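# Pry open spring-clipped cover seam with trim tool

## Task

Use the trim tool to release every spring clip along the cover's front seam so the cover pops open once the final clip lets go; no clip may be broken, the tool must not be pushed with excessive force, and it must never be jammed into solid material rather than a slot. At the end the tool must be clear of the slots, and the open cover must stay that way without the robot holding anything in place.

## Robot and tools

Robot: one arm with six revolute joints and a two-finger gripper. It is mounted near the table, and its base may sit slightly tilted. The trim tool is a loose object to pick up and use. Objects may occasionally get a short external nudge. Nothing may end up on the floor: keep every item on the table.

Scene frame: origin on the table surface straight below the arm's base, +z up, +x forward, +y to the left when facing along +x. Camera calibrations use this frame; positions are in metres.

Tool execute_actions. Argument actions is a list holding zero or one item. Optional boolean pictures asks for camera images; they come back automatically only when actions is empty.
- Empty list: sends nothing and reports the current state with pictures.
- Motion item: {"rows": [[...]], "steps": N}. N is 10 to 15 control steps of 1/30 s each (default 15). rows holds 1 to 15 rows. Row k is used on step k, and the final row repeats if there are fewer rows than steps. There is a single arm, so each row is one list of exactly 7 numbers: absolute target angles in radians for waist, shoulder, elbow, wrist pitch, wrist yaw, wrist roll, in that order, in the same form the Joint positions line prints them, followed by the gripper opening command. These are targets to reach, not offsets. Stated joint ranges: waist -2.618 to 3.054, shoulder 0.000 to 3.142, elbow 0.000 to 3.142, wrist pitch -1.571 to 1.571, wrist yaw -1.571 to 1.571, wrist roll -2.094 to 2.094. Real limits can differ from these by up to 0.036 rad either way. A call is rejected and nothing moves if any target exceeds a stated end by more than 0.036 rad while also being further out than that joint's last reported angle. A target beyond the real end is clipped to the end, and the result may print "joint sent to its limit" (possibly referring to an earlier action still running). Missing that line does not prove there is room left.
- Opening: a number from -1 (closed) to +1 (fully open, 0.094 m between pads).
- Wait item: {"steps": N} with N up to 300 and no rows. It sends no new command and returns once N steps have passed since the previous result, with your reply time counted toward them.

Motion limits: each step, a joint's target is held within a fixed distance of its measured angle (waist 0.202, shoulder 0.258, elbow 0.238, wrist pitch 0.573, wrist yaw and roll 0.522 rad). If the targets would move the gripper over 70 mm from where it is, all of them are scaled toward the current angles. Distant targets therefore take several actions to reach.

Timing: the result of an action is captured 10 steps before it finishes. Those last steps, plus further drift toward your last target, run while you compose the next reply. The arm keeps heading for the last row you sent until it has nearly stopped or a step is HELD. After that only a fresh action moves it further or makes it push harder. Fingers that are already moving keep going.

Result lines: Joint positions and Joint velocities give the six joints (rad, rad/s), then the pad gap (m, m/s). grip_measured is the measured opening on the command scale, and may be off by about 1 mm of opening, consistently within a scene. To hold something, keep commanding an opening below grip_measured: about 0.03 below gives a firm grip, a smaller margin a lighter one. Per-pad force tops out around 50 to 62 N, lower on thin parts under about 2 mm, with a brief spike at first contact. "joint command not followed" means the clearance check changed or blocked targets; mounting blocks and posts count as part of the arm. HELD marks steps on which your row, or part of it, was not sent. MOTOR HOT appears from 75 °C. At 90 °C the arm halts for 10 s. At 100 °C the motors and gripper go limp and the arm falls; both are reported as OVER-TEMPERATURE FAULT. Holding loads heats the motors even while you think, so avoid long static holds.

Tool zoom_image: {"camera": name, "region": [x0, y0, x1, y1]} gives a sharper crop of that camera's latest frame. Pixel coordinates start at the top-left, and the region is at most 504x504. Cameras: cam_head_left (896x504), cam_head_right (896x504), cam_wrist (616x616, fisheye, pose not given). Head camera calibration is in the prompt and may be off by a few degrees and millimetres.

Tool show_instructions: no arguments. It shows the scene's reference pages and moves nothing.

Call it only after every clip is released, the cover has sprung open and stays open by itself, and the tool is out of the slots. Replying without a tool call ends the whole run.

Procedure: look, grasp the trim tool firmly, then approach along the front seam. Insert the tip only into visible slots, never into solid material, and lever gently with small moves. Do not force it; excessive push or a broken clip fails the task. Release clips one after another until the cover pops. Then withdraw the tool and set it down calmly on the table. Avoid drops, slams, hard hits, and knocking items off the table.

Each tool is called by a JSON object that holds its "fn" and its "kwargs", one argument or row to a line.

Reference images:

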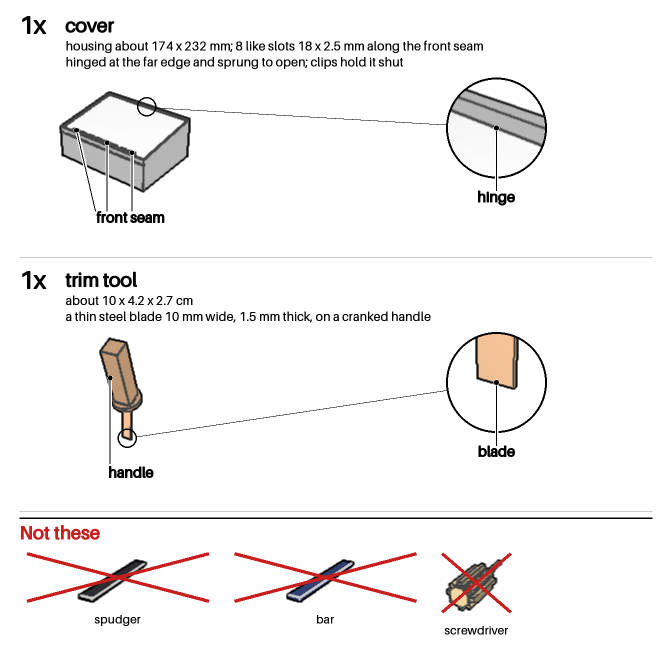

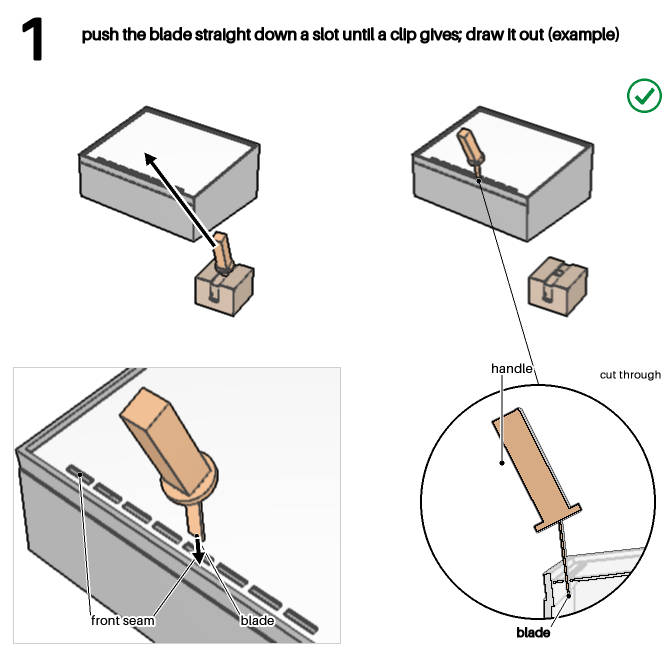

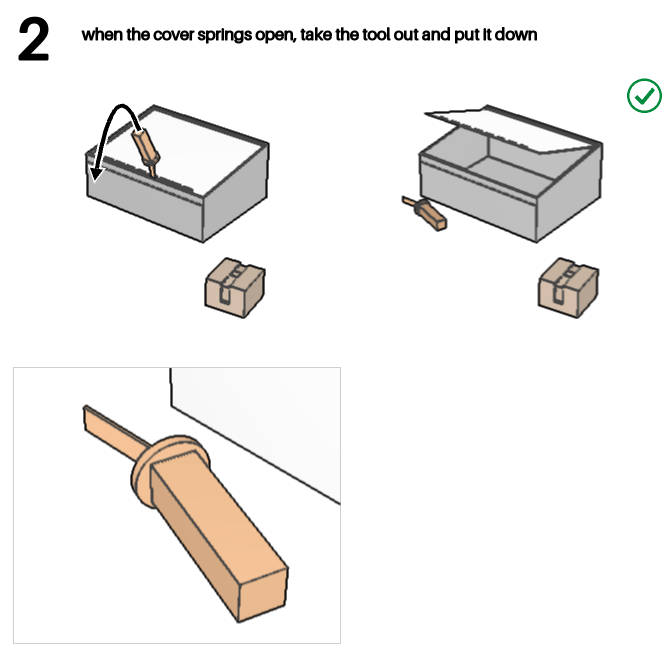

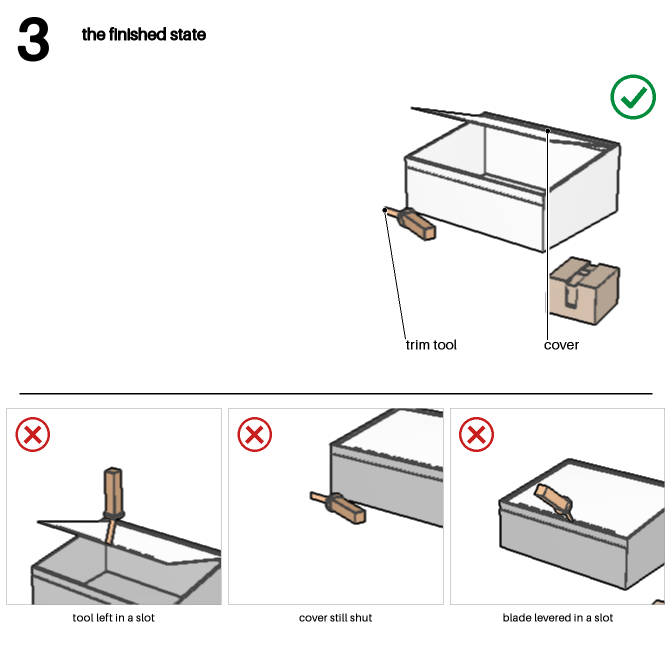

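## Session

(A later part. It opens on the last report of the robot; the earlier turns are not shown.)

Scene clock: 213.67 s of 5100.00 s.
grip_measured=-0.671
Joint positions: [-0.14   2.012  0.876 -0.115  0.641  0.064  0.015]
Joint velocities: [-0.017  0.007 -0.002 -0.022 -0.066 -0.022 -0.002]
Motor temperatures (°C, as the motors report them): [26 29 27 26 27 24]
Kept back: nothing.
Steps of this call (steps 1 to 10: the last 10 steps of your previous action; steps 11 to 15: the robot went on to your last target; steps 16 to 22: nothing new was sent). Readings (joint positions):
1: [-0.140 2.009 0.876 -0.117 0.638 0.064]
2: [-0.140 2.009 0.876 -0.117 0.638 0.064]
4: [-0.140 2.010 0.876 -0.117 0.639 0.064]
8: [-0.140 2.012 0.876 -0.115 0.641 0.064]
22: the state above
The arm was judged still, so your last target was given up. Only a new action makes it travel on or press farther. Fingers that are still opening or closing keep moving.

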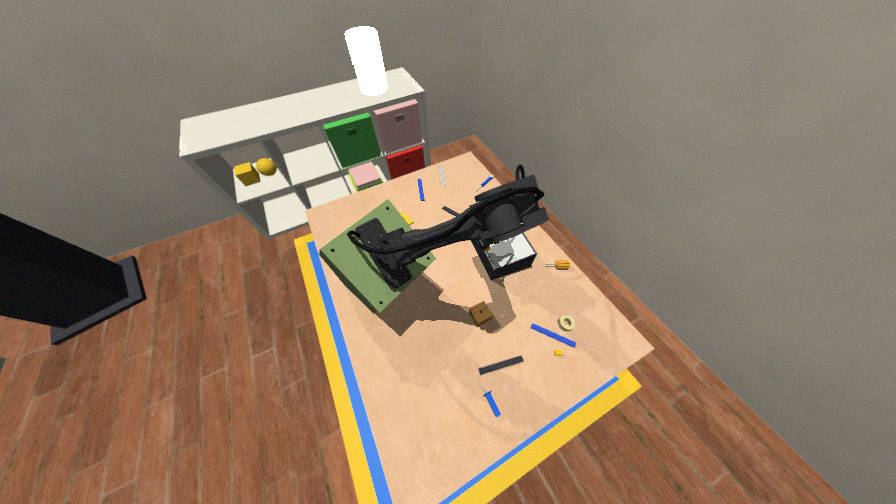

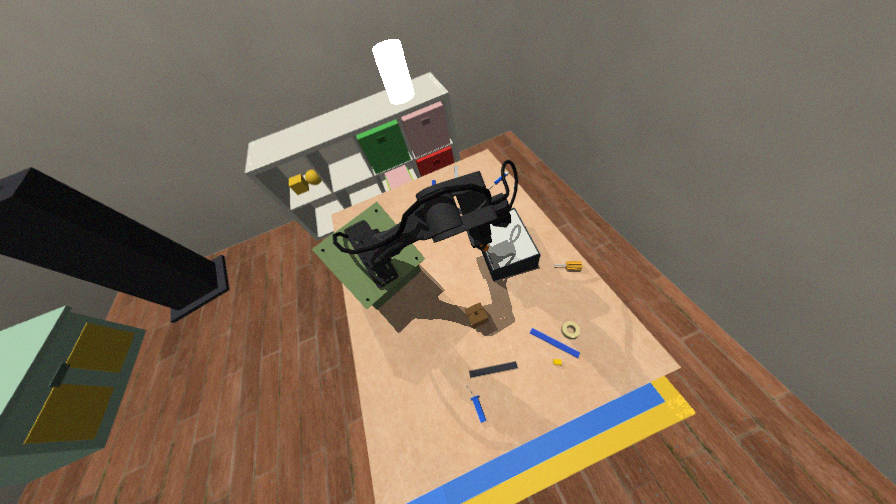

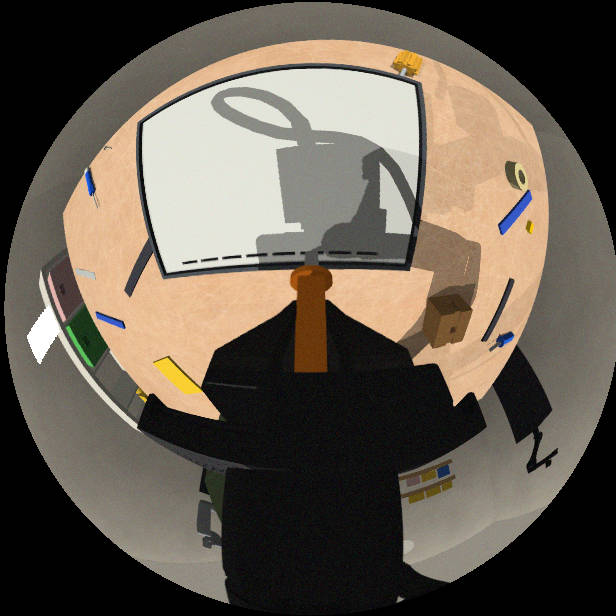

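{"fn": "execute_actions", "kwargs": {
  "actions": []
}}

Scene clock: 216.33 s of 5100.00 s.
grip_measured=-0.671
Joint positions: [-0.14   2.012  0.876 -0.115  0.641  0.064  0.015]
Joint velocities: [-0.012  0.002  0.002 -0.051  0.037  0.007  0.001]
Motor temperatures (°C, as the motors report them): [26 29 27 27 27 24]
Kept back: nothing.
Steps of this call (steps 1 to 80: nothing new was sent). Readings (joint positions):
1: [-0.140 2.012 0.876 -0.115 0.641 0.064]
2: [-0.140 2.012 0.876 -0.115 0.641 0.064]
4: [-0.140 2.012 0.876 -0.115 0.641 0.064]
8: [-0.140 2.012 0.876 -0.115 0.641 0.064]
80: the state above

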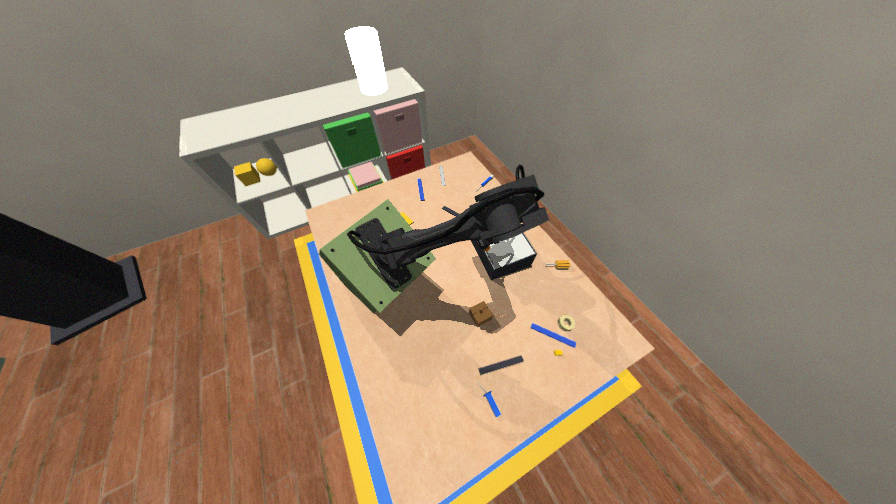

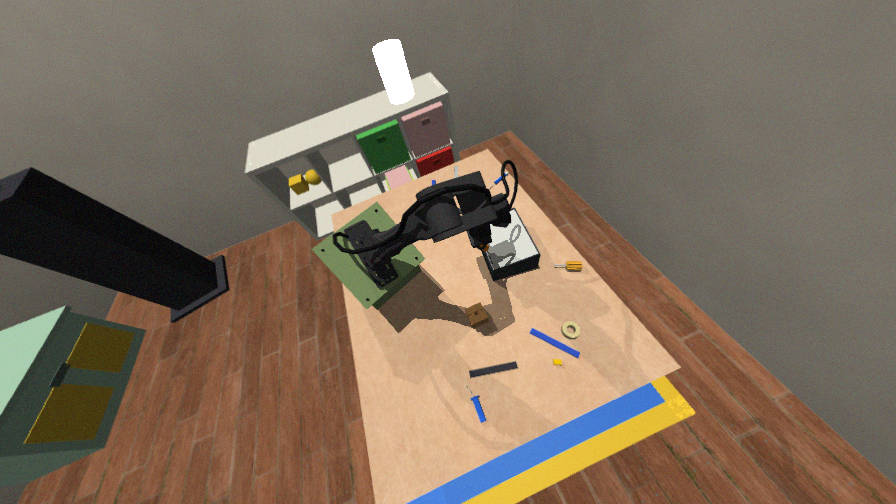

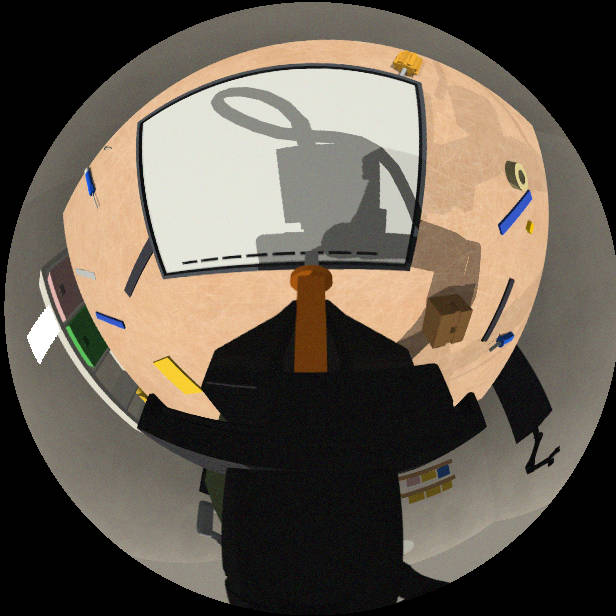

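{"fn": "zoom_image", "kwargs": {
  "camera": "cam_wrist",
  "region": [266, 222, 366, 272]
}}

Region (266, 222, 366, 272) of cam_wrist's 616x616 image, scaled by 5.040, with more detail than that image has.

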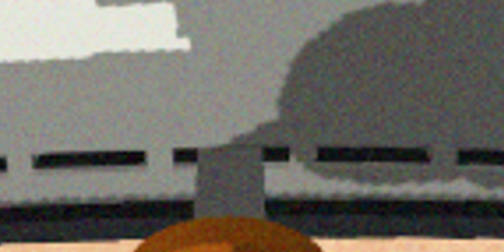

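{"fn": "execute_actions", "kwargs": {
  "actions": [
    {"rows":[[-0.140,2.040,0.906,-0.095,0.652,0.071,-0.705],[-0.140,2.042,0.906,-0.095,0.652,0.071,-0.705],[-0.140,2.044,0.906,-0.094,0.653,0.071,-0.705],[-0.140,2.046,0.906,-0.093,0.653,0.071,-0.705],[-0.140,2.048,0.906,-0.092,0.654,0.071,-0.705],[-0.140,2.050,0.906,-0.091,0.654,0.071,-0.705],[-0.140,2.051,0.906,-0.090,0.655,0.071,-0.705],[-0.140,2.052,0.906,-0.090,0.655,0.071,-0.705],[-0.140,2.053,0.906,-0.090,0.655,0.071,-0.705],[-0.140,2.054,0.906,-0.090,0.655,0.071,-0.705]],"steps":15}
  ]
}}

{"fn": "execute_actions", "kwargs": {
  "actions": [
    {"steps":20}
  ]
}}

Scene clock: 217.27 s of 5100.00 s.
grip_measured=-0.671
Joint positions: [-0.14   2.012  0.876 -0.115  0.641  0.064  0.015]
Joint velocities: [-0.007 -0.002 -0.007  0.037  0.007  0.007  0.   ]
Motor temperatures (°C, as the motors report them): [26 29 27 27 27 24]
Steps of this call (steps 1 to 23: nothing new was sent; steps 24 to 28: the first 5 steps of this action). Readings (joint positions):
24: [-0.140 2.012 0.876 -0.115 0.641 0.064]
25: [-0.140 2.012 0.876 -0.115 0.641 0.064]
27: [-0.140 2.012 0.876 -0.115 0.641 0.064]
28: the state above

Scene clock: 217.93 s of 5100.00 s.
grip_measured=-0.671
Joint positions: [-0.14   2.012  0.876 -0.115  0.641  0.064  0.015]
Joint velocities: [-0.007 -0.007 -0.007 -0.007  0.007  0.066  0.   ]
Motor temperatures (°C, as the motors report them): [26 29 27 27 27 24]
Kept back: nothing.
Steps of this call (steps 1 to 10: the last 10 steps of your previous action; steps 11 to 15: the robot went on to your last target; steps 16 to 20: nothing new was sent). Readings (joint positions):
1: [-0.140 2.012 0.876 -0.115 0.641 0.064]
2: [-0.140 2.012 0.876 -0.115 0.641 0.064]
4: [-0.140 2.012 0.876 -0.115 0.641 0.064]
8: [-0.140 2.012 0.876 -0.115 0.641 0.064]
20: the state above
The arm was judged still, so your last target was given up. Only a new action makes it travel on or press farther. Fingers that are still opening or closing keep moving.

{"fn": "execute_actions", "kwargs": {
  "actions": [
    {"rows":[[-0.140,2.005,0.906,-0.120,0.640,0.064,-0.705],[-0.140,1.998,0.906,-0.128,0.633,0.064,-0.705],[-0.140,1.994,0.906,-0.132,0.630,0.064,-0.705],[-0.140,1.991,0.906,-0.135,0.628,0.064,-0.705],[-0.140,1.988,0.906,-0.138,0.626,0.064,-0.705],[-0.140,1.985,0.906,-0.141,0.624,0.064,-0.705],[-0.140,1.982,0.906,-0.144,0.622,0.064,-0.705],[-0.140,1.979,0.906,-0.147,0.620,0.064,-0.705],[-0.140,1.976,0.906,-0.150,0.618,0.064,-0.705],[-0.140,1.973,0.906,-0.153,0.616,0.064,-0.705],[-0.140,1.970,0.906,-0.156,0.614,0.064,-0.705],[-0.140,1.967,0.906,-0.159,0.612,0.064,-0.705],[-0.140,1.964,0.906,-0.162,0.610,0.064,-0.705],[-0.140,1.961,0.906,-0.165,0.608,0.064,-0.705],[-0.140,1.958,0.906,-0.168,0.606,0.064,-0.705]],"steps":15}
  ]
}}

{"fn": "execute_actions", "kwargs": {
  "actions": [
    {"rows":[[-0.140,1.954,0.906,-0.172,0.603,0.064,-0.705],[-0.140,1.950,0.906,-0.176,0.600,0.064,-0.705],[-0.140,1.946,0.906,-0.180,0.598,0.064,-0.705],[-0.140,1.942,0.906,-0.184,0.595,0.064,-0.705],[-0.140,1.938,0.906,-0.188,0.593,0.064,-0.705],[-0.140,1.935,0.906,-0.191,0.591,0.064,-0.705]],"steps":12}
  ]
}}

{"fn": "execute_actions", "kwargs": {
  "actions": [
    {"steps":15}
  ]
}}

Scene clock: 221.00 s of 5100.00 s.
grip_measured=-0.671
Joint positions: [-0.14   2.007  0.876 -0.118  0.637  0.064  0.015]
Joint velocities: [-0.007 -0.027  0.007 -0.066 -0.037 -0.037 -0.001]
Motor temperatures (°C, as the motors report them): [26 28 27 27 27 24]
Steps of this call (steps 1 to 87: nothing new was sent; steps 88 to 92: the first 5 steps of this action). Readings (joint positions):
88: [-0.140 2.012 0.876 -0.115 0.641 0.064]
89: [-0.140 2.010 0.876 -0.115 0.640 0.064]
91: [-0.140 2.008 0.876 -0.117 0.638 0.064]
92: the state above

Scene clock: 221.40 s of 5100.00 s.
grip_measured=-0.671
Joint positions: [-0.14   1.975  0.876 -0.15   0.619  0.064  0.015]
Joint velocities: [-0.022 -0.115  0.012 -0.081 -0.066  0.022 -0.001]
Motor temperatures (°C, as the motors report them): [26 28 27 27 27 24]
Steps of this call (steps 1 to 10: the last 10 steps of your previous action; steps 11 to 12: the first 2 steps of this action). Readings (joint positions):
11: [-0.140 1.978 0.876 -0.147 0.621 0.064]
12: the state above

Scene clock: 221.90 s of 5100.00 s.
grip_measured=-0.671
Joint positions: [-0.14   1.95   0.876 -0.173  0.602  0.064  0.015]
Joint velocities: [ 0.002 -0.002  0.002  0.022 -0.037 -0.066 -0.001]
Motor temperatures (°C, as the motors report them): [26 29 27 27 27 24]
Kept back: nothing.
Steps of this call (steps 1 to 10: the last 10 steps of your previous action; steps 11 to 15: the robot went on to your last target). Readings (joint positions):
1: [-0.140 1.971 0.876 -0.153 0.617 0.064]
2: [-0.140 1.967 0.876 -0.155 0.614 0.064]
4: [-0.140 1.958 0.876 -0.162 0.610 0.064]
8: [-0.140 1.950 0.876 -0.168 0.605 0.064]
15: the state above

{"fn": "execute_actions", "kwargs": {
  "actions": [
    {"rows":[[-0.128,1.950,0.908,-0.192,0.606,0.070,-0.705],[-0.122,1.955,0.910,-0.194,0.610,0.076,-0.705],[-0.116,1.960,0.912,-0.196,0.612,0.082,-0.705],[-0.110,1.965,0.914,-0.198,0.614,0.088,-0.705],[-0.104,1.970,0.916,-0.200,0.616,0.094,-0.705],[-0.098,1.975,0.918,-0.202,0.618,0.100,-0.705],[-0.092,1.980,0.920,-0.204,0.619,0.106,-0.705],[-0.086,1.985,0.922,-0.206,0.620,0.112,-0.705],[-0.080,1.990,0.924,-0.207,0.621,0.118,-0.705],[-0.075,1.995,0.926,-0.208,0.622,0.124,-0.705],[-0.070,2.000,0.928,-0.209,0.623,0.130,-0.705],[-0.066,2.004,0.930,-0.210,0.624,0.135,-0.705],[-0.062,2.007,0.932,-0.211,0.625,0.139,-0.705],[-0.060,2.009,0.934,-0.212,0.626,0.142,-0.705],[-0.058,2.011,0.936,-0.212,0.627,0.144,-0.705]],"steps":15}
  ]
}}

{"fn": "execute_actions", "kwargs": {
  "actions": [
    {"steps":24}
  ],
  "pictures": true
}}

{"fn": "zoom_image", "kwargs": {
  "camera": "cam_wrist",
  "region": [286, 232, 346, 262]
}}

Scene clock: 223.10 s of 5100.00 s.
grip_measured=-0.671
Joint positions: [-0.136  1.95   0.876 -0.178  0.603  0.072  0.015]
Joint velocities: [ 0.105 -0.002  0.002  0.007  0.095  0.11  -0.   ]
Motor temperatures (°C, as the motors report them): [26 29 27 27 27 24]
Steps of this call (steps 1 to 15: the robot went on to your last target; steps 16 to 31: nothing new was sent; steps 32 to 36: the first 5 steps of this action). Readings (joint positions):
32: [-0.140 1.950 0.876 -0.175 0.601 0.064]
33: [-0.140 1.950 0.876 -0.175 0.601 0.064]
35: [-0.139 1.950 0.876 -0.177 0.602 0.068]
36: the state above

Scene clock: 223.90 s of 5100.00 s.
grip_measured=-0.671
Joint positions: [-0.075  1.996  0.906 -0.195  0.616  0.134  0.015]
Joint velocities: [ 0.007 -0.017 -0.007  0.022 -0.095 -0.11  -0.001]
Motor temperatures (°C, as the motors report them): [26 29 27 26 27 24]
Kept back: nothing.
Steps of this call (steps 1 to 10: the last 10 steps of your previous action; steps 11 to 24: the robot went on to your last target). Readings (joint positions):
1: [-0.132 1.950 0.876 -0.180 0.605 0.075]
2: [-0.126 1.952 0.878 -0.183 0.606 0.079]
4: [-0.112 1.962 0.889 -0.186 0.608 0.089]
8: [-0.087 1.984 0.901 -0.187 0.611 0.109]
24: the state above

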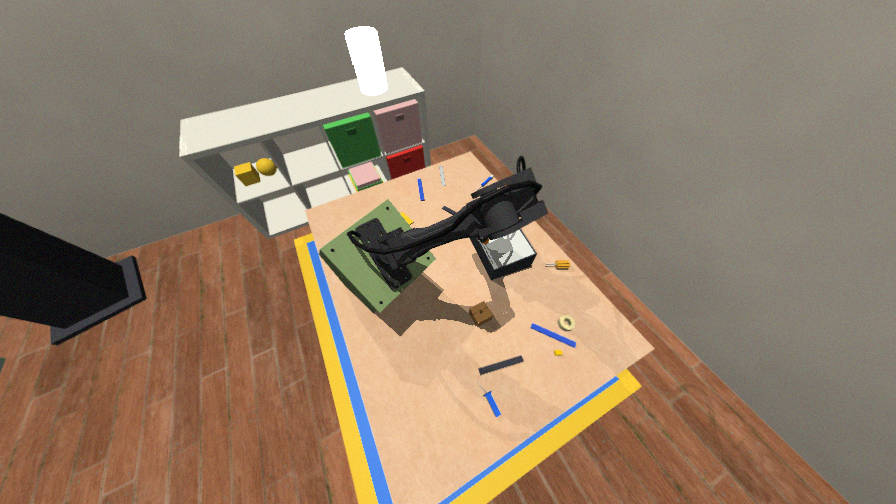

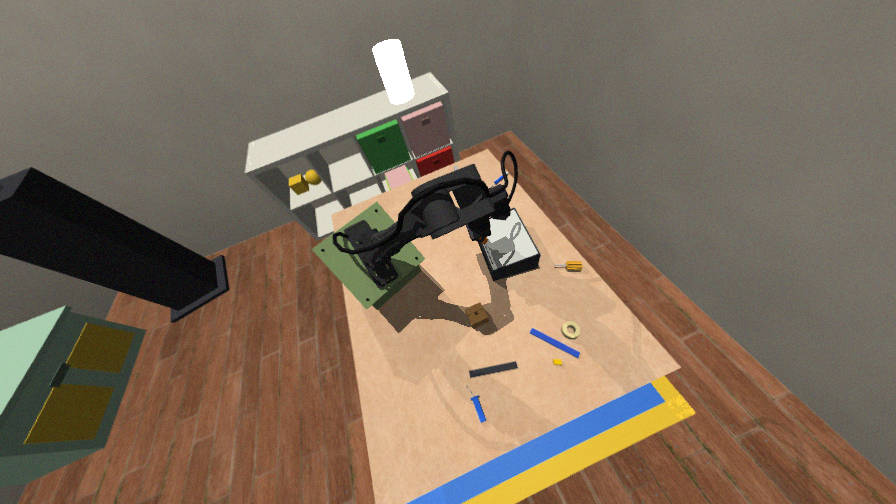

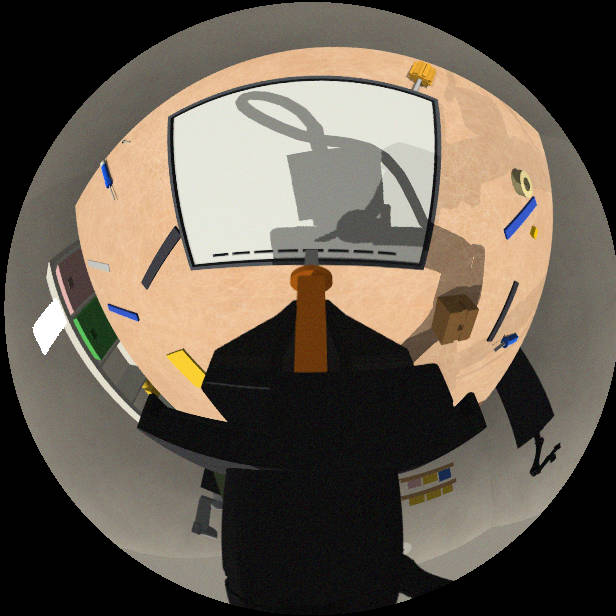

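Region (286, 232, 346, 262) of cam_wrist's 616x616 image, scaled by 8.400, with more detail than that image has.

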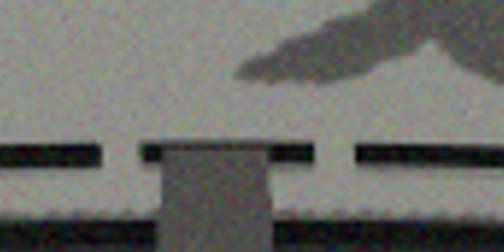

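{"fn": "execute_actions", "kwargs": {
  "actions": [
    {"rows":[[-0.075,2.014,0.936,-0.200,0.627,0.140,-0.705],[-0.075,2.017,0.936,-0.200,0.629,0.140,-0.705],[-0.075,2.019,0.936,-0.200,0.630,0.140,-0.705],[-0.075,2.021,0.936,-0.200,0.631,0.140,-0.705],[-0.075,2.023,0.936,-0.200,0.632,0.140,-0.705],[-0.075,2.025,0.936,-0.200,0.633,0.140,-0.705],[-0.075,2.026,0.936,-0.200,0.634,0.140,-0.705]],"steps":12}
  ]
}}

{"fn": "execute_actions", "kwargs": {
  "actions": [
    {"steps":20}
  ],
  "pictures": true
}}

{"fn": "zoom_image", "kwargs": {
  "camera": "cam_wrist",
  "region": [286, 232, 346, 262]
}}

Scene clock: 224.83 s of 5100.00 s.
grip_measured=-0.671
Joint positions: [-0.075  1.996  0.906 -0.195  0.617  0.135  0.015]
Joint velocities: [ 0.007  0.007 -0.007  0.081  0.007 -0.051  0.001]
Motor temperatures (°C, as the motors report them): [26 29 27 26 27 24]
Steps of this call (steps 1 to 15: the robot went on to your last target; steps 16 to 26: nothing new was sent; steps 27 to 28: the first 2 steps of this action). Readings (joint positions):
27: [-0.075 1.996 0.906 -0.195 0.616 0.135]
28: the state above

Scene clock: 225.50 s of 5100.00 s.
grip_measured=-0.671
Joint positions: [-0.075  2.012  0.906 -0.195  0.623  0.135  0.015]
Joint velocities: [-0.022  0.007  0.002  0.022 -0.007 -0.051  0.001]
Motor temperatures (°C, as the motors report them): [26 29 27 26 27 24]
Kept back: nothing.
Steps of this call (steps 1 to 10: the last 10 steps of your previous action; steps 11 to 20: the robot went on to your last target). Readings (joint positions):
1: [-0.075 1.996 0.906 -0.195 0.617 0.135]
2: [-0.075 1.996 0.906 -0.195 0.618 0.135]
4: [-0.075 1.999 0.906 -0.195 0.620 0.135]
8: [-0.075 2.010 0.906 -0.195 0.622 0.135]
20: the state above

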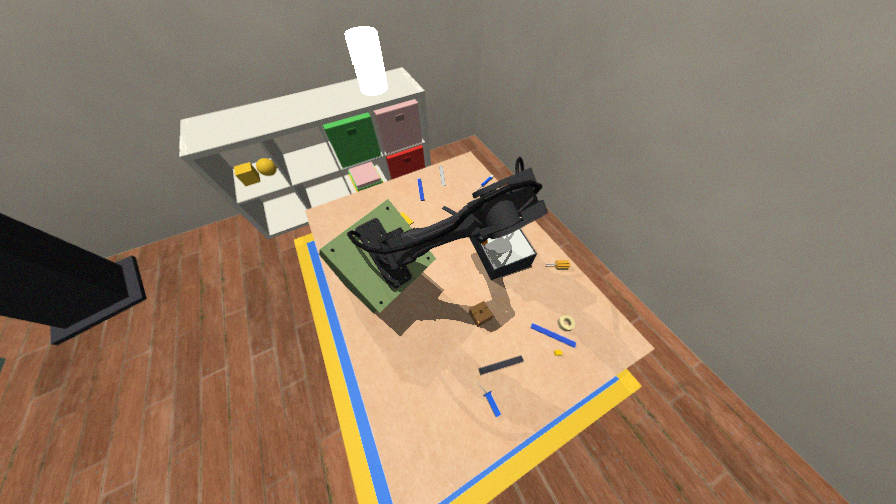

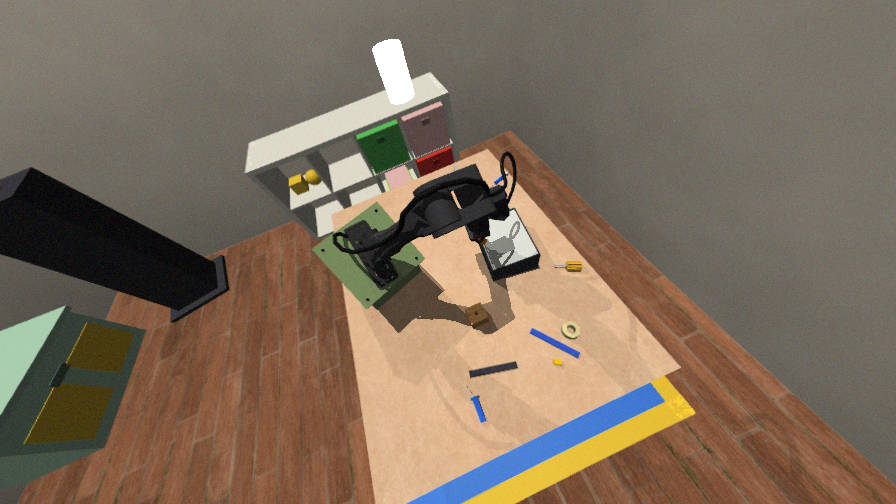

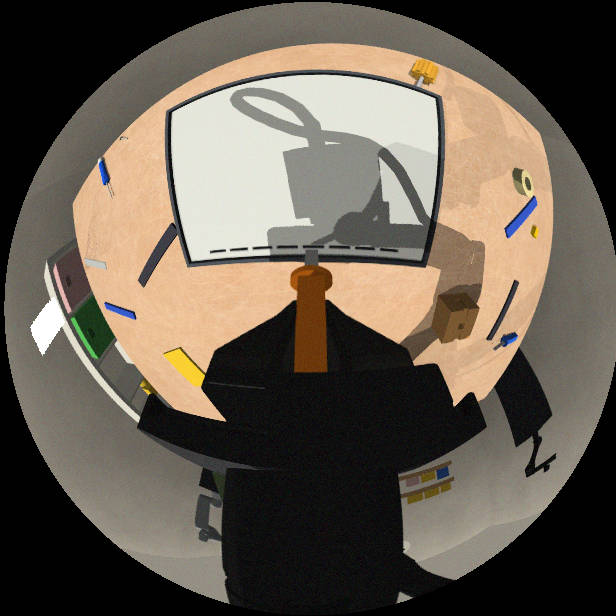

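Region (286, 232, 346, 262) of cam_wrist's 616x616 image, scaled by 8.400, with more detail than that image has.

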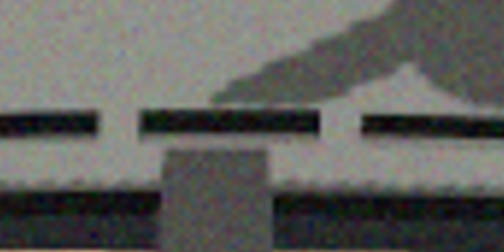

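{"fn": "execute_actions", "kwargs": {
  "actions": [
    {"rows":[[-0.075,2.030,0.936,-0.184,0.633,0.140,-0.705],[-0.075,2.033,0.936,-0.181,0.634,0.140,-0.705],[-0.075,2.035,0.936,-0.179,0.635,0.140,-0.705],[-0.075,2.036,0.936,-0.176,0.636,0.140,-0.705],[-0.075,2.037,0.936,-0.173,0.637,0.140,-0.705],[-0.075,2.038,0.936,-0.170,0.638,0.140,-0.705],[-0.075,2.039,0.936,-0.168,0.639,0.140,-0.705],[-0.075,2.040,0.936,-0.166,0.640,0.140,-0.705],[-0.075,2.041,0.936,-0.164,0.641,0.140,-0.705]],"steps":12}
  ]
}}

{"fn": "execute_actions", "kwargs": {
  "actions": [
    {"steps":20}
  ],
  "pictures": true
}}

{"fn": "zoom_image", "kwargs": {
  "camera": "cam_wrist",
  "region": [286, 232, 346, 262]
}}

Scene clock: 226.30 s of 5100.00 s.
grip_measured=-0.671
Joint positions: [-0.075  2.012  0.906 -0.195  0.623  0.135  0.015]
Joint velocities: [-0.002  0.007 -0.007  0.007 -0.037 -0.007  0.001]
Motor temperatures (°C, as the motors report them): [26 29 27 26 27 24]
Steps of this call (steps 1 to 15: the robot went on to your last target; steps 16 to 22: nothing new was sent; steps 23 to 24: the first 2 steps of this action). Readings (joint positions):
23: [-0.075 2.012 0.906 -0.195 0.623 0.135]
24: the state above

Scene clock: 226.97 s of 5100.00 s.
grip_measured=-0.671
Joint positions: [-0.075  2.026  0.906 -0.178  0.63   0.135  0.015]
Joint velocities: [ 0.002 -0.002  0.007 -0.022  0.037 -0.022  0.   ]
Motor temperatures (°C, as the motors report them): [26 29 27 26 27 24]
Kept back: nothing.
Steps of this call (steps 1 to 10: the last 10 steps of your previous action; steps 11 to 20: the robot went on to your last target). Readings (joint positions):
1: [-0.075 2.012 0.906 -0.195 0.623 0.135]
2: [-0.075 2.012 0.906 -0.194 0.624 0.135]
4: [-0.075 2.015 0.906 -0.190 0.625 0.135]
8: [-0.075 2.024 0.906 -0.184 0.627 0.135]
20: the state above

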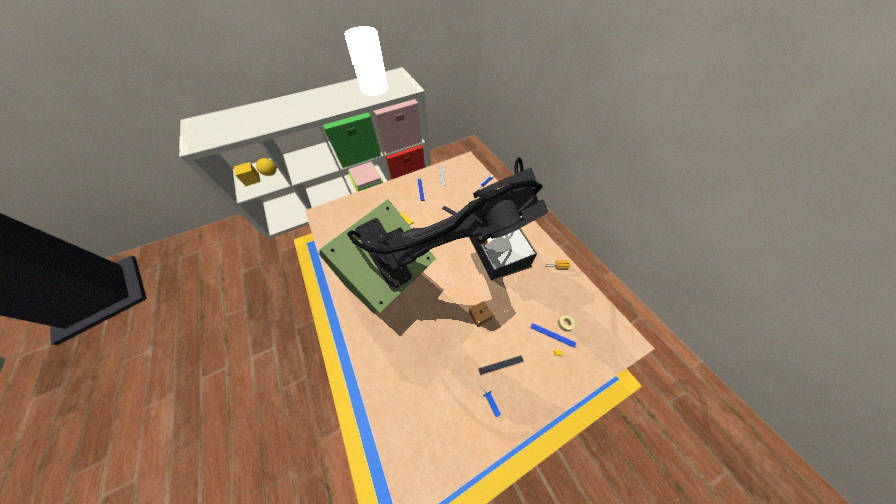

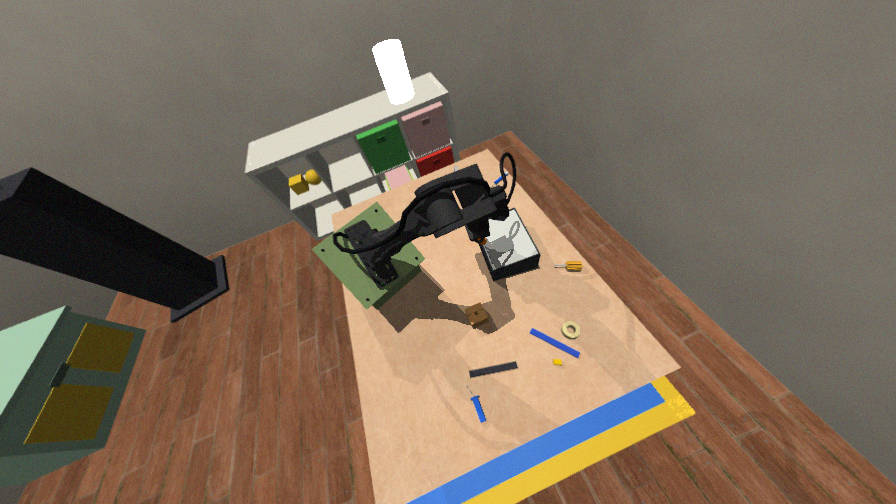

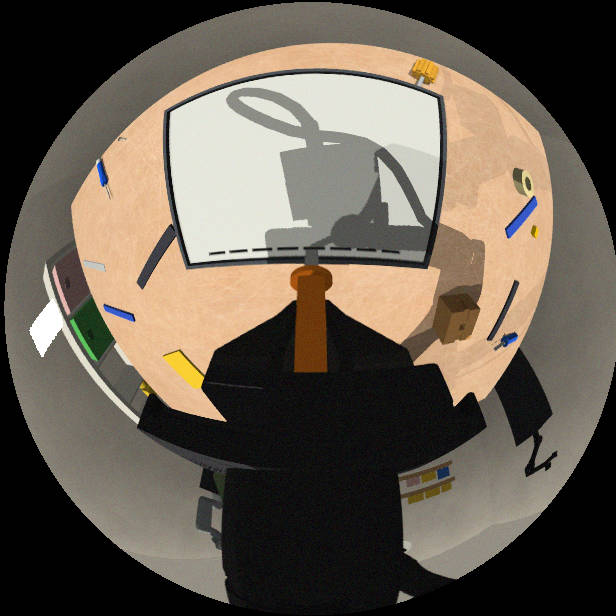

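Region (286, 232, 346, 262) of cam_wrist's 616x616 image, scaled by 8.400, with more detail than that image has.

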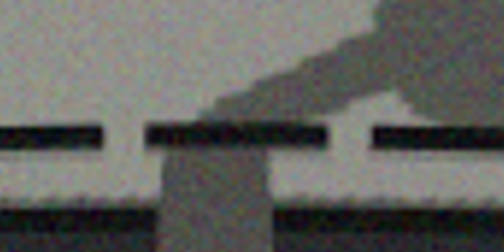

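{"fn": "execute_actions", "kwargs": {
  "actions": [
    {"rows":[[-0.075,2.044,0.936,-0.166,0.644,0.140,-0.705],[-0.075,2.046,0.936,-0.165,0.647,0.140,-0.705],[-0.075,2.048,0.936,-0.163,0.649,0.140,-0.705],[-0.075,2.049,0.936,-0.160,0.651,0.140,-0.705],[-0.075,2.050,0.936,-0.157,0.652,0.140,-0.705],[-0.075,2.051,0.936,-0.155,0.653,0.140,-0.705],[-0.075,2.052,0.936,-0.153,0.654,0.140,-0.705],[-0.075,2.052,0.936,-0.151,0.654,0.140,-0.705]],"steps":12}
  ]
}}

{"fn": "execute_actions", "kwargs": {
  "actions": [
    {"steps":20}
  ],
  "pictures": true
}}

{"fn": "zoom_image", "kwargs": {
  "camera": "cam_wrist",
  "region": [286, 232, 346, 262]
}}

Scene clock: 227.73 s of 5100.00 s.
grip_measured=-0.671
Joint positions: [-0.075  2.026  0.906 -0.178  0.632  0.135  0.015]
Joint velocities: [-0.007  0.007 -0.022 -0.051  0.022 -0.051 -0.   ]
Motor temperatures (°C, as the motors report them): [26 29 27 26 27 24]
Steps of this call (steps 1 to 15: the robot went on to your last target; steps 16 to 21: nothing new was sent; steps 22 to 23: the first 2 steps of this action). Readings (joint positions):
22: [-0.075 2.026 0.906 -0.178 0.630 0.135]
23: the state above

Scene clock: 228.40 s of 5100.00 s.
grip_measured=-0.671
Joint positions: [-0.075  2.037  0.906 -0.165  0.643  0.135  0.015]
Joint velocities: [ 0.007 -0.012 -0.002 -0.022 -0.007  0.037  0.001]
Motor temperatures (°C, as the motors report them): [26 29 27 26 27 24]
Kept back: nothing.
Steps of this call (steps 1 to 10: the last 10 steps of your previous action; steps 11 to 20: the robot went on to your last target). Readings (joint positions):
1: [-0.075 2.026 0.906 -0.178 0.633 0.135]
2: [-0.075 2.026 0.906 -0.177 0.634 0.135]
4: [-0.075 2.027 0.906 -0.175 0.637 0.135]
8: [-0.075 2.035 0.906 -0.169 0.641 0.135]
20: the state above

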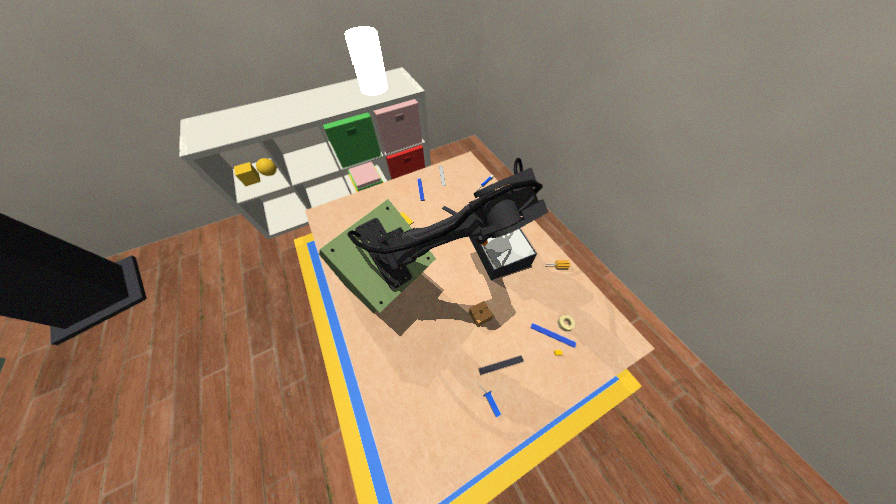

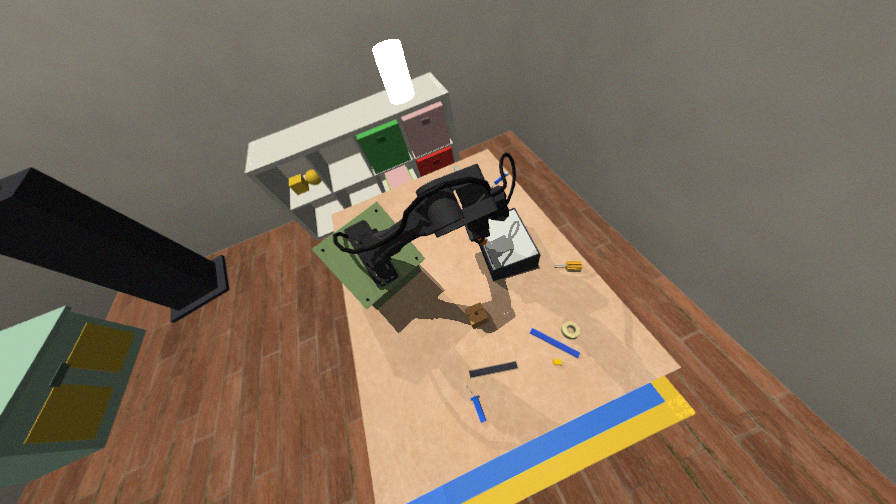

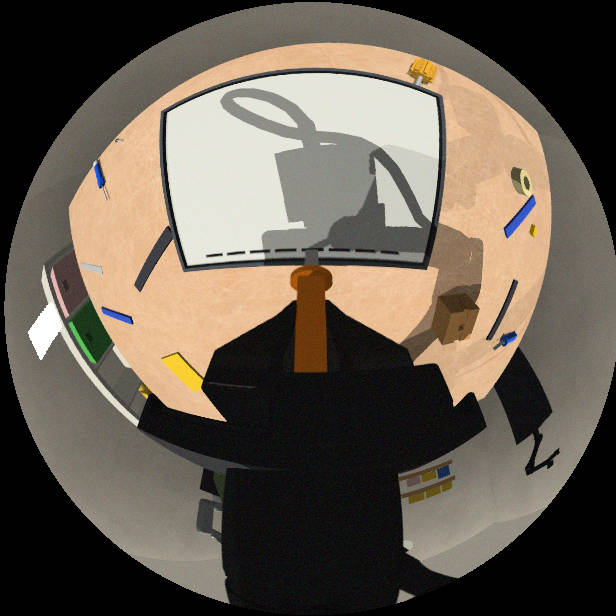

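Region (286, 232, 346, 262) of cam_wrist's 616x616 image, scaled by 8.400, with more detail than that image has.

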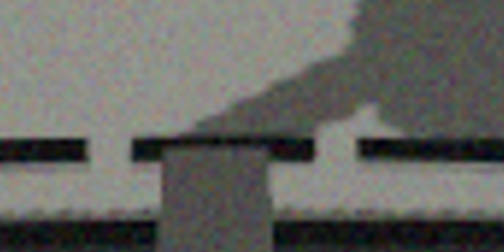

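{"fn": "execute_actions", "kwargs": {
  "actions": [
    {"rows":[[-0.075,2.056,0.936,-0.152,0.654,0.140,-0.705],[-0.075,2.058,0.936,-0.152,0.655,0.140,-0.705],[-0.075,2.060,0.936,-0.150,0.656,0.140,-0.705],[-0.075,2.062,0.936,-0.148,0.657,0.140,-0.705],[-0.075,2.064,0.936,-0.146,0.658,0.140,-0.705],[-0.075,2.066,0.936,-0.144,0.660,0.140,-0.705],[-0.075,2.068,0.936,-0.142,0.661,0.140,-0.705],[-0.075,2.070,0.936,-0.140,0.662,0.140,-0.705],[-0.075,2.071,0.936,-0.137,0.663,0.140,-0.705],[-0.075,2.072,0.936,-0.135,0.664,0.140,-0.705],[-0.075,2.073,0.936,-0.133,0.665,0.140,-0.705],[-0.075,2.073,0.936,-0.131,0.665,0.140,-0.705]],"steps":13}
  ]
}}

{"fn": "execute_actions", "kwargs": {
  "actions": [
    {"steps":20}
  ],
  "pictures": true
}}

{"fn": "zoom_image", "kwargs": {
  "camera": "cam_wrist",
  "region": [286, 232, 346, 262]
}}

Scene clock: 229.27 s of 5100.00 s.
grip_measured=-0.671
Joint positions: [-0.075  2.037  0.906 -0.165  0.643  0.135  0.015]
Joint velocities: [-0.007 -0.017 -0.012 -0.066  0.007 -0.066  0.   ]
Motor temperatures (°C, as the motors report them): [26 29 27 26 27 24]
Steps of this call (steps 1 to 15: the robot went on to your last target; steps 16 to 23: nothing new was sent; steps 24 to 26: the first 3 steps of this action). Readings (joint positions):
24: [-0.075 2.037 0.906 -0.165 0.643 0.135]
25: [-0.075 2.037 0.906 -0.165 0.643 0.135]
26: the state above

Scene clock: 229.93 s of 5100.00 s.
grip_measured=-0.671
Joint positions: [-0.075  2.056  0.906 -0.145  0.653  0.135  0.015]
Joint velocities: [ 0.012  0.002 -0.002 -0.022  0.007  0.007  0.001]
Motor temperatures (°C, as the motors report them): [26 29 27 26 27 24]
Kept back: nothing.
Steps of this call (steps 1 to 10: the last 10 steps of your previous action; steps 11 to 20: the robot went on to your last target). Readings (joint positions):
1: [-0.075 2.037 0.906 -0.164 0.644 0.135]
2: [-0.075 2.039 0.906 -0.162 0.645 0.135]
4: [-0.075 2.045 0.906 -0.160 0.646 0.135]
8: [-0.075 2.053 0.906 -0.150 0.651 0.135]
20: the state above

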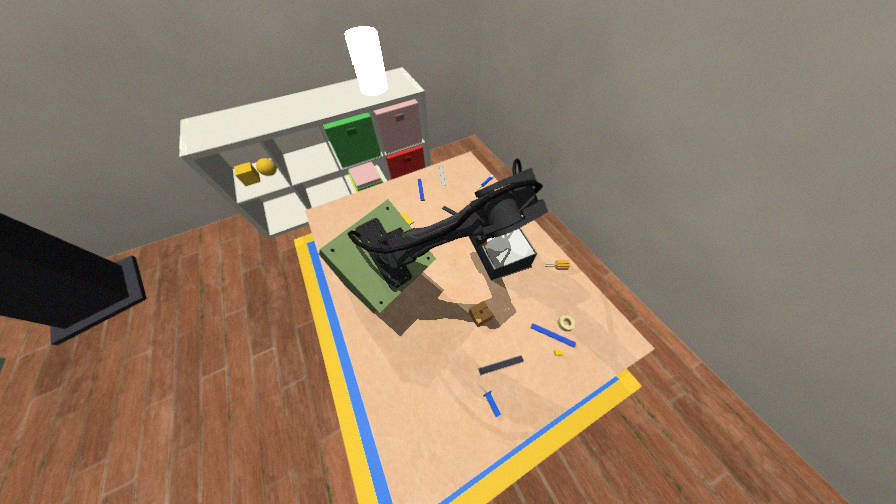

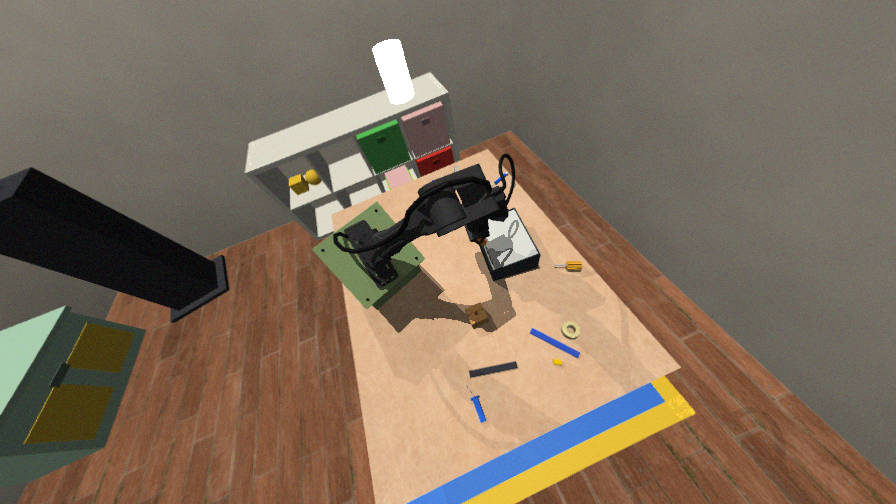

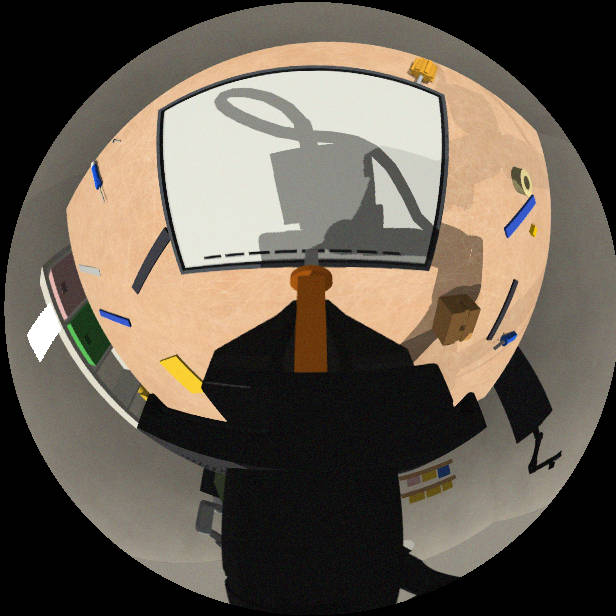

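Region (286, 232, 346, 262) of cam_wrist's 616x616 image, scaled by 8.400, with more detail than that image has.

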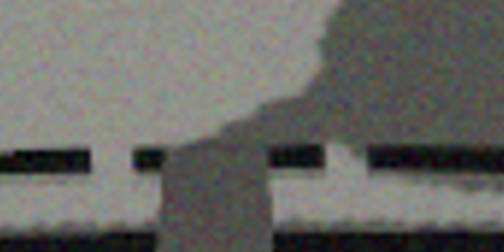

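{"fn": "execute_actions", "kwargs": {
  "actions": [
    {"rows":[[-0.075,2.075,0.936,-0.132,0.664,0.140,-0.705],[-0.075,2.077,0.936,-0.132,0.665,0.140,-0.705],[-0.075,2.079,0.936,-0.130,0.666,0.140,-0.705],[-0.075,2.081,0.936,-0.128,0.667,0.140,-0.705],[-0.075,2.083,0.936,-0.126,0.668,0.140,-0.705],[-0.075,2.085,0.936,-0.124,0.670,0.140,-0.705],[-0.075,2.087,0.936,-0.122,0.671,0.140,-0.705],[-0.075,2.089,0.936,-0.120,0.672,0.140,-0.705],[-0.075,2.091,0.936,-0.118,0.673,0.140,-0.705],[-0.075,2.093,0.936,-0.116,0.674,0.140,-0.705],[-0.075,2.095,0.936,-0.114,0.676,0.140,-0.705],[-0.075,2.096,0.936,-0.112,0.677,0.140,-0.705]],"steps":13}
  ]
}}

{"fn": "execute_actions", "kwargs": {
  "actions": [
    {"steps":20}
  ]
}}

Scene clock: 230.60 s of 5100.00 s.
grip_measured=-0.671
Joint positions: [-0.075  2.056  0.906 -0.145  0.654  0.135  0.015]
Joint velocities: [-0.002  0.007  0.002  0.051 -0.037  0.051 -0.   ]
Motor temperatures (°C, as the motors report them): [26 29 27 26 27 24]
Steps of this call (steps 1 to 15: the robot went on to your last target; steps 16 to 17: nothing new was sent; steps 18 to 20: the first 3 steps of this action). Readings (joint positions):
18: [-0.075 2.056 0.906 -0.145 0.654 0.135]
19: [-0.075 2.056 0.906 -0.145 0.654 0.135]
20: the state above

Scene clock: 231.27 s of 5100.00 s.
grip_measured=-0.671
Joint positions: [-0.075  2.078  0.906 -0.118  0.665  0.135  0.015]
Joint velocities: [ 0.002  0.012 -0.017  0.066 -0.037  0.022 -0.001]
Motor temperatures (°C, as the motors report them): [26 29 27 26 27 24]
Kept back: nothing.
Steps of this call (steps 1 to 10: the last 10 steps of your previous action; steps 11 to 20: the robot went on to your last target). Readings (joint positions):
1: [-0.075 2.056 0.906 -0.144 0.654 0.135]
2: [-0.075 2.057 0.906 -0.143 0.655 0.135]
4: [-0.075 2.062 0.906 -0.139 0.657 0.135]
8: [-0.075 2.072 0.906 -0.126 0.662 0.135]
20: the state above


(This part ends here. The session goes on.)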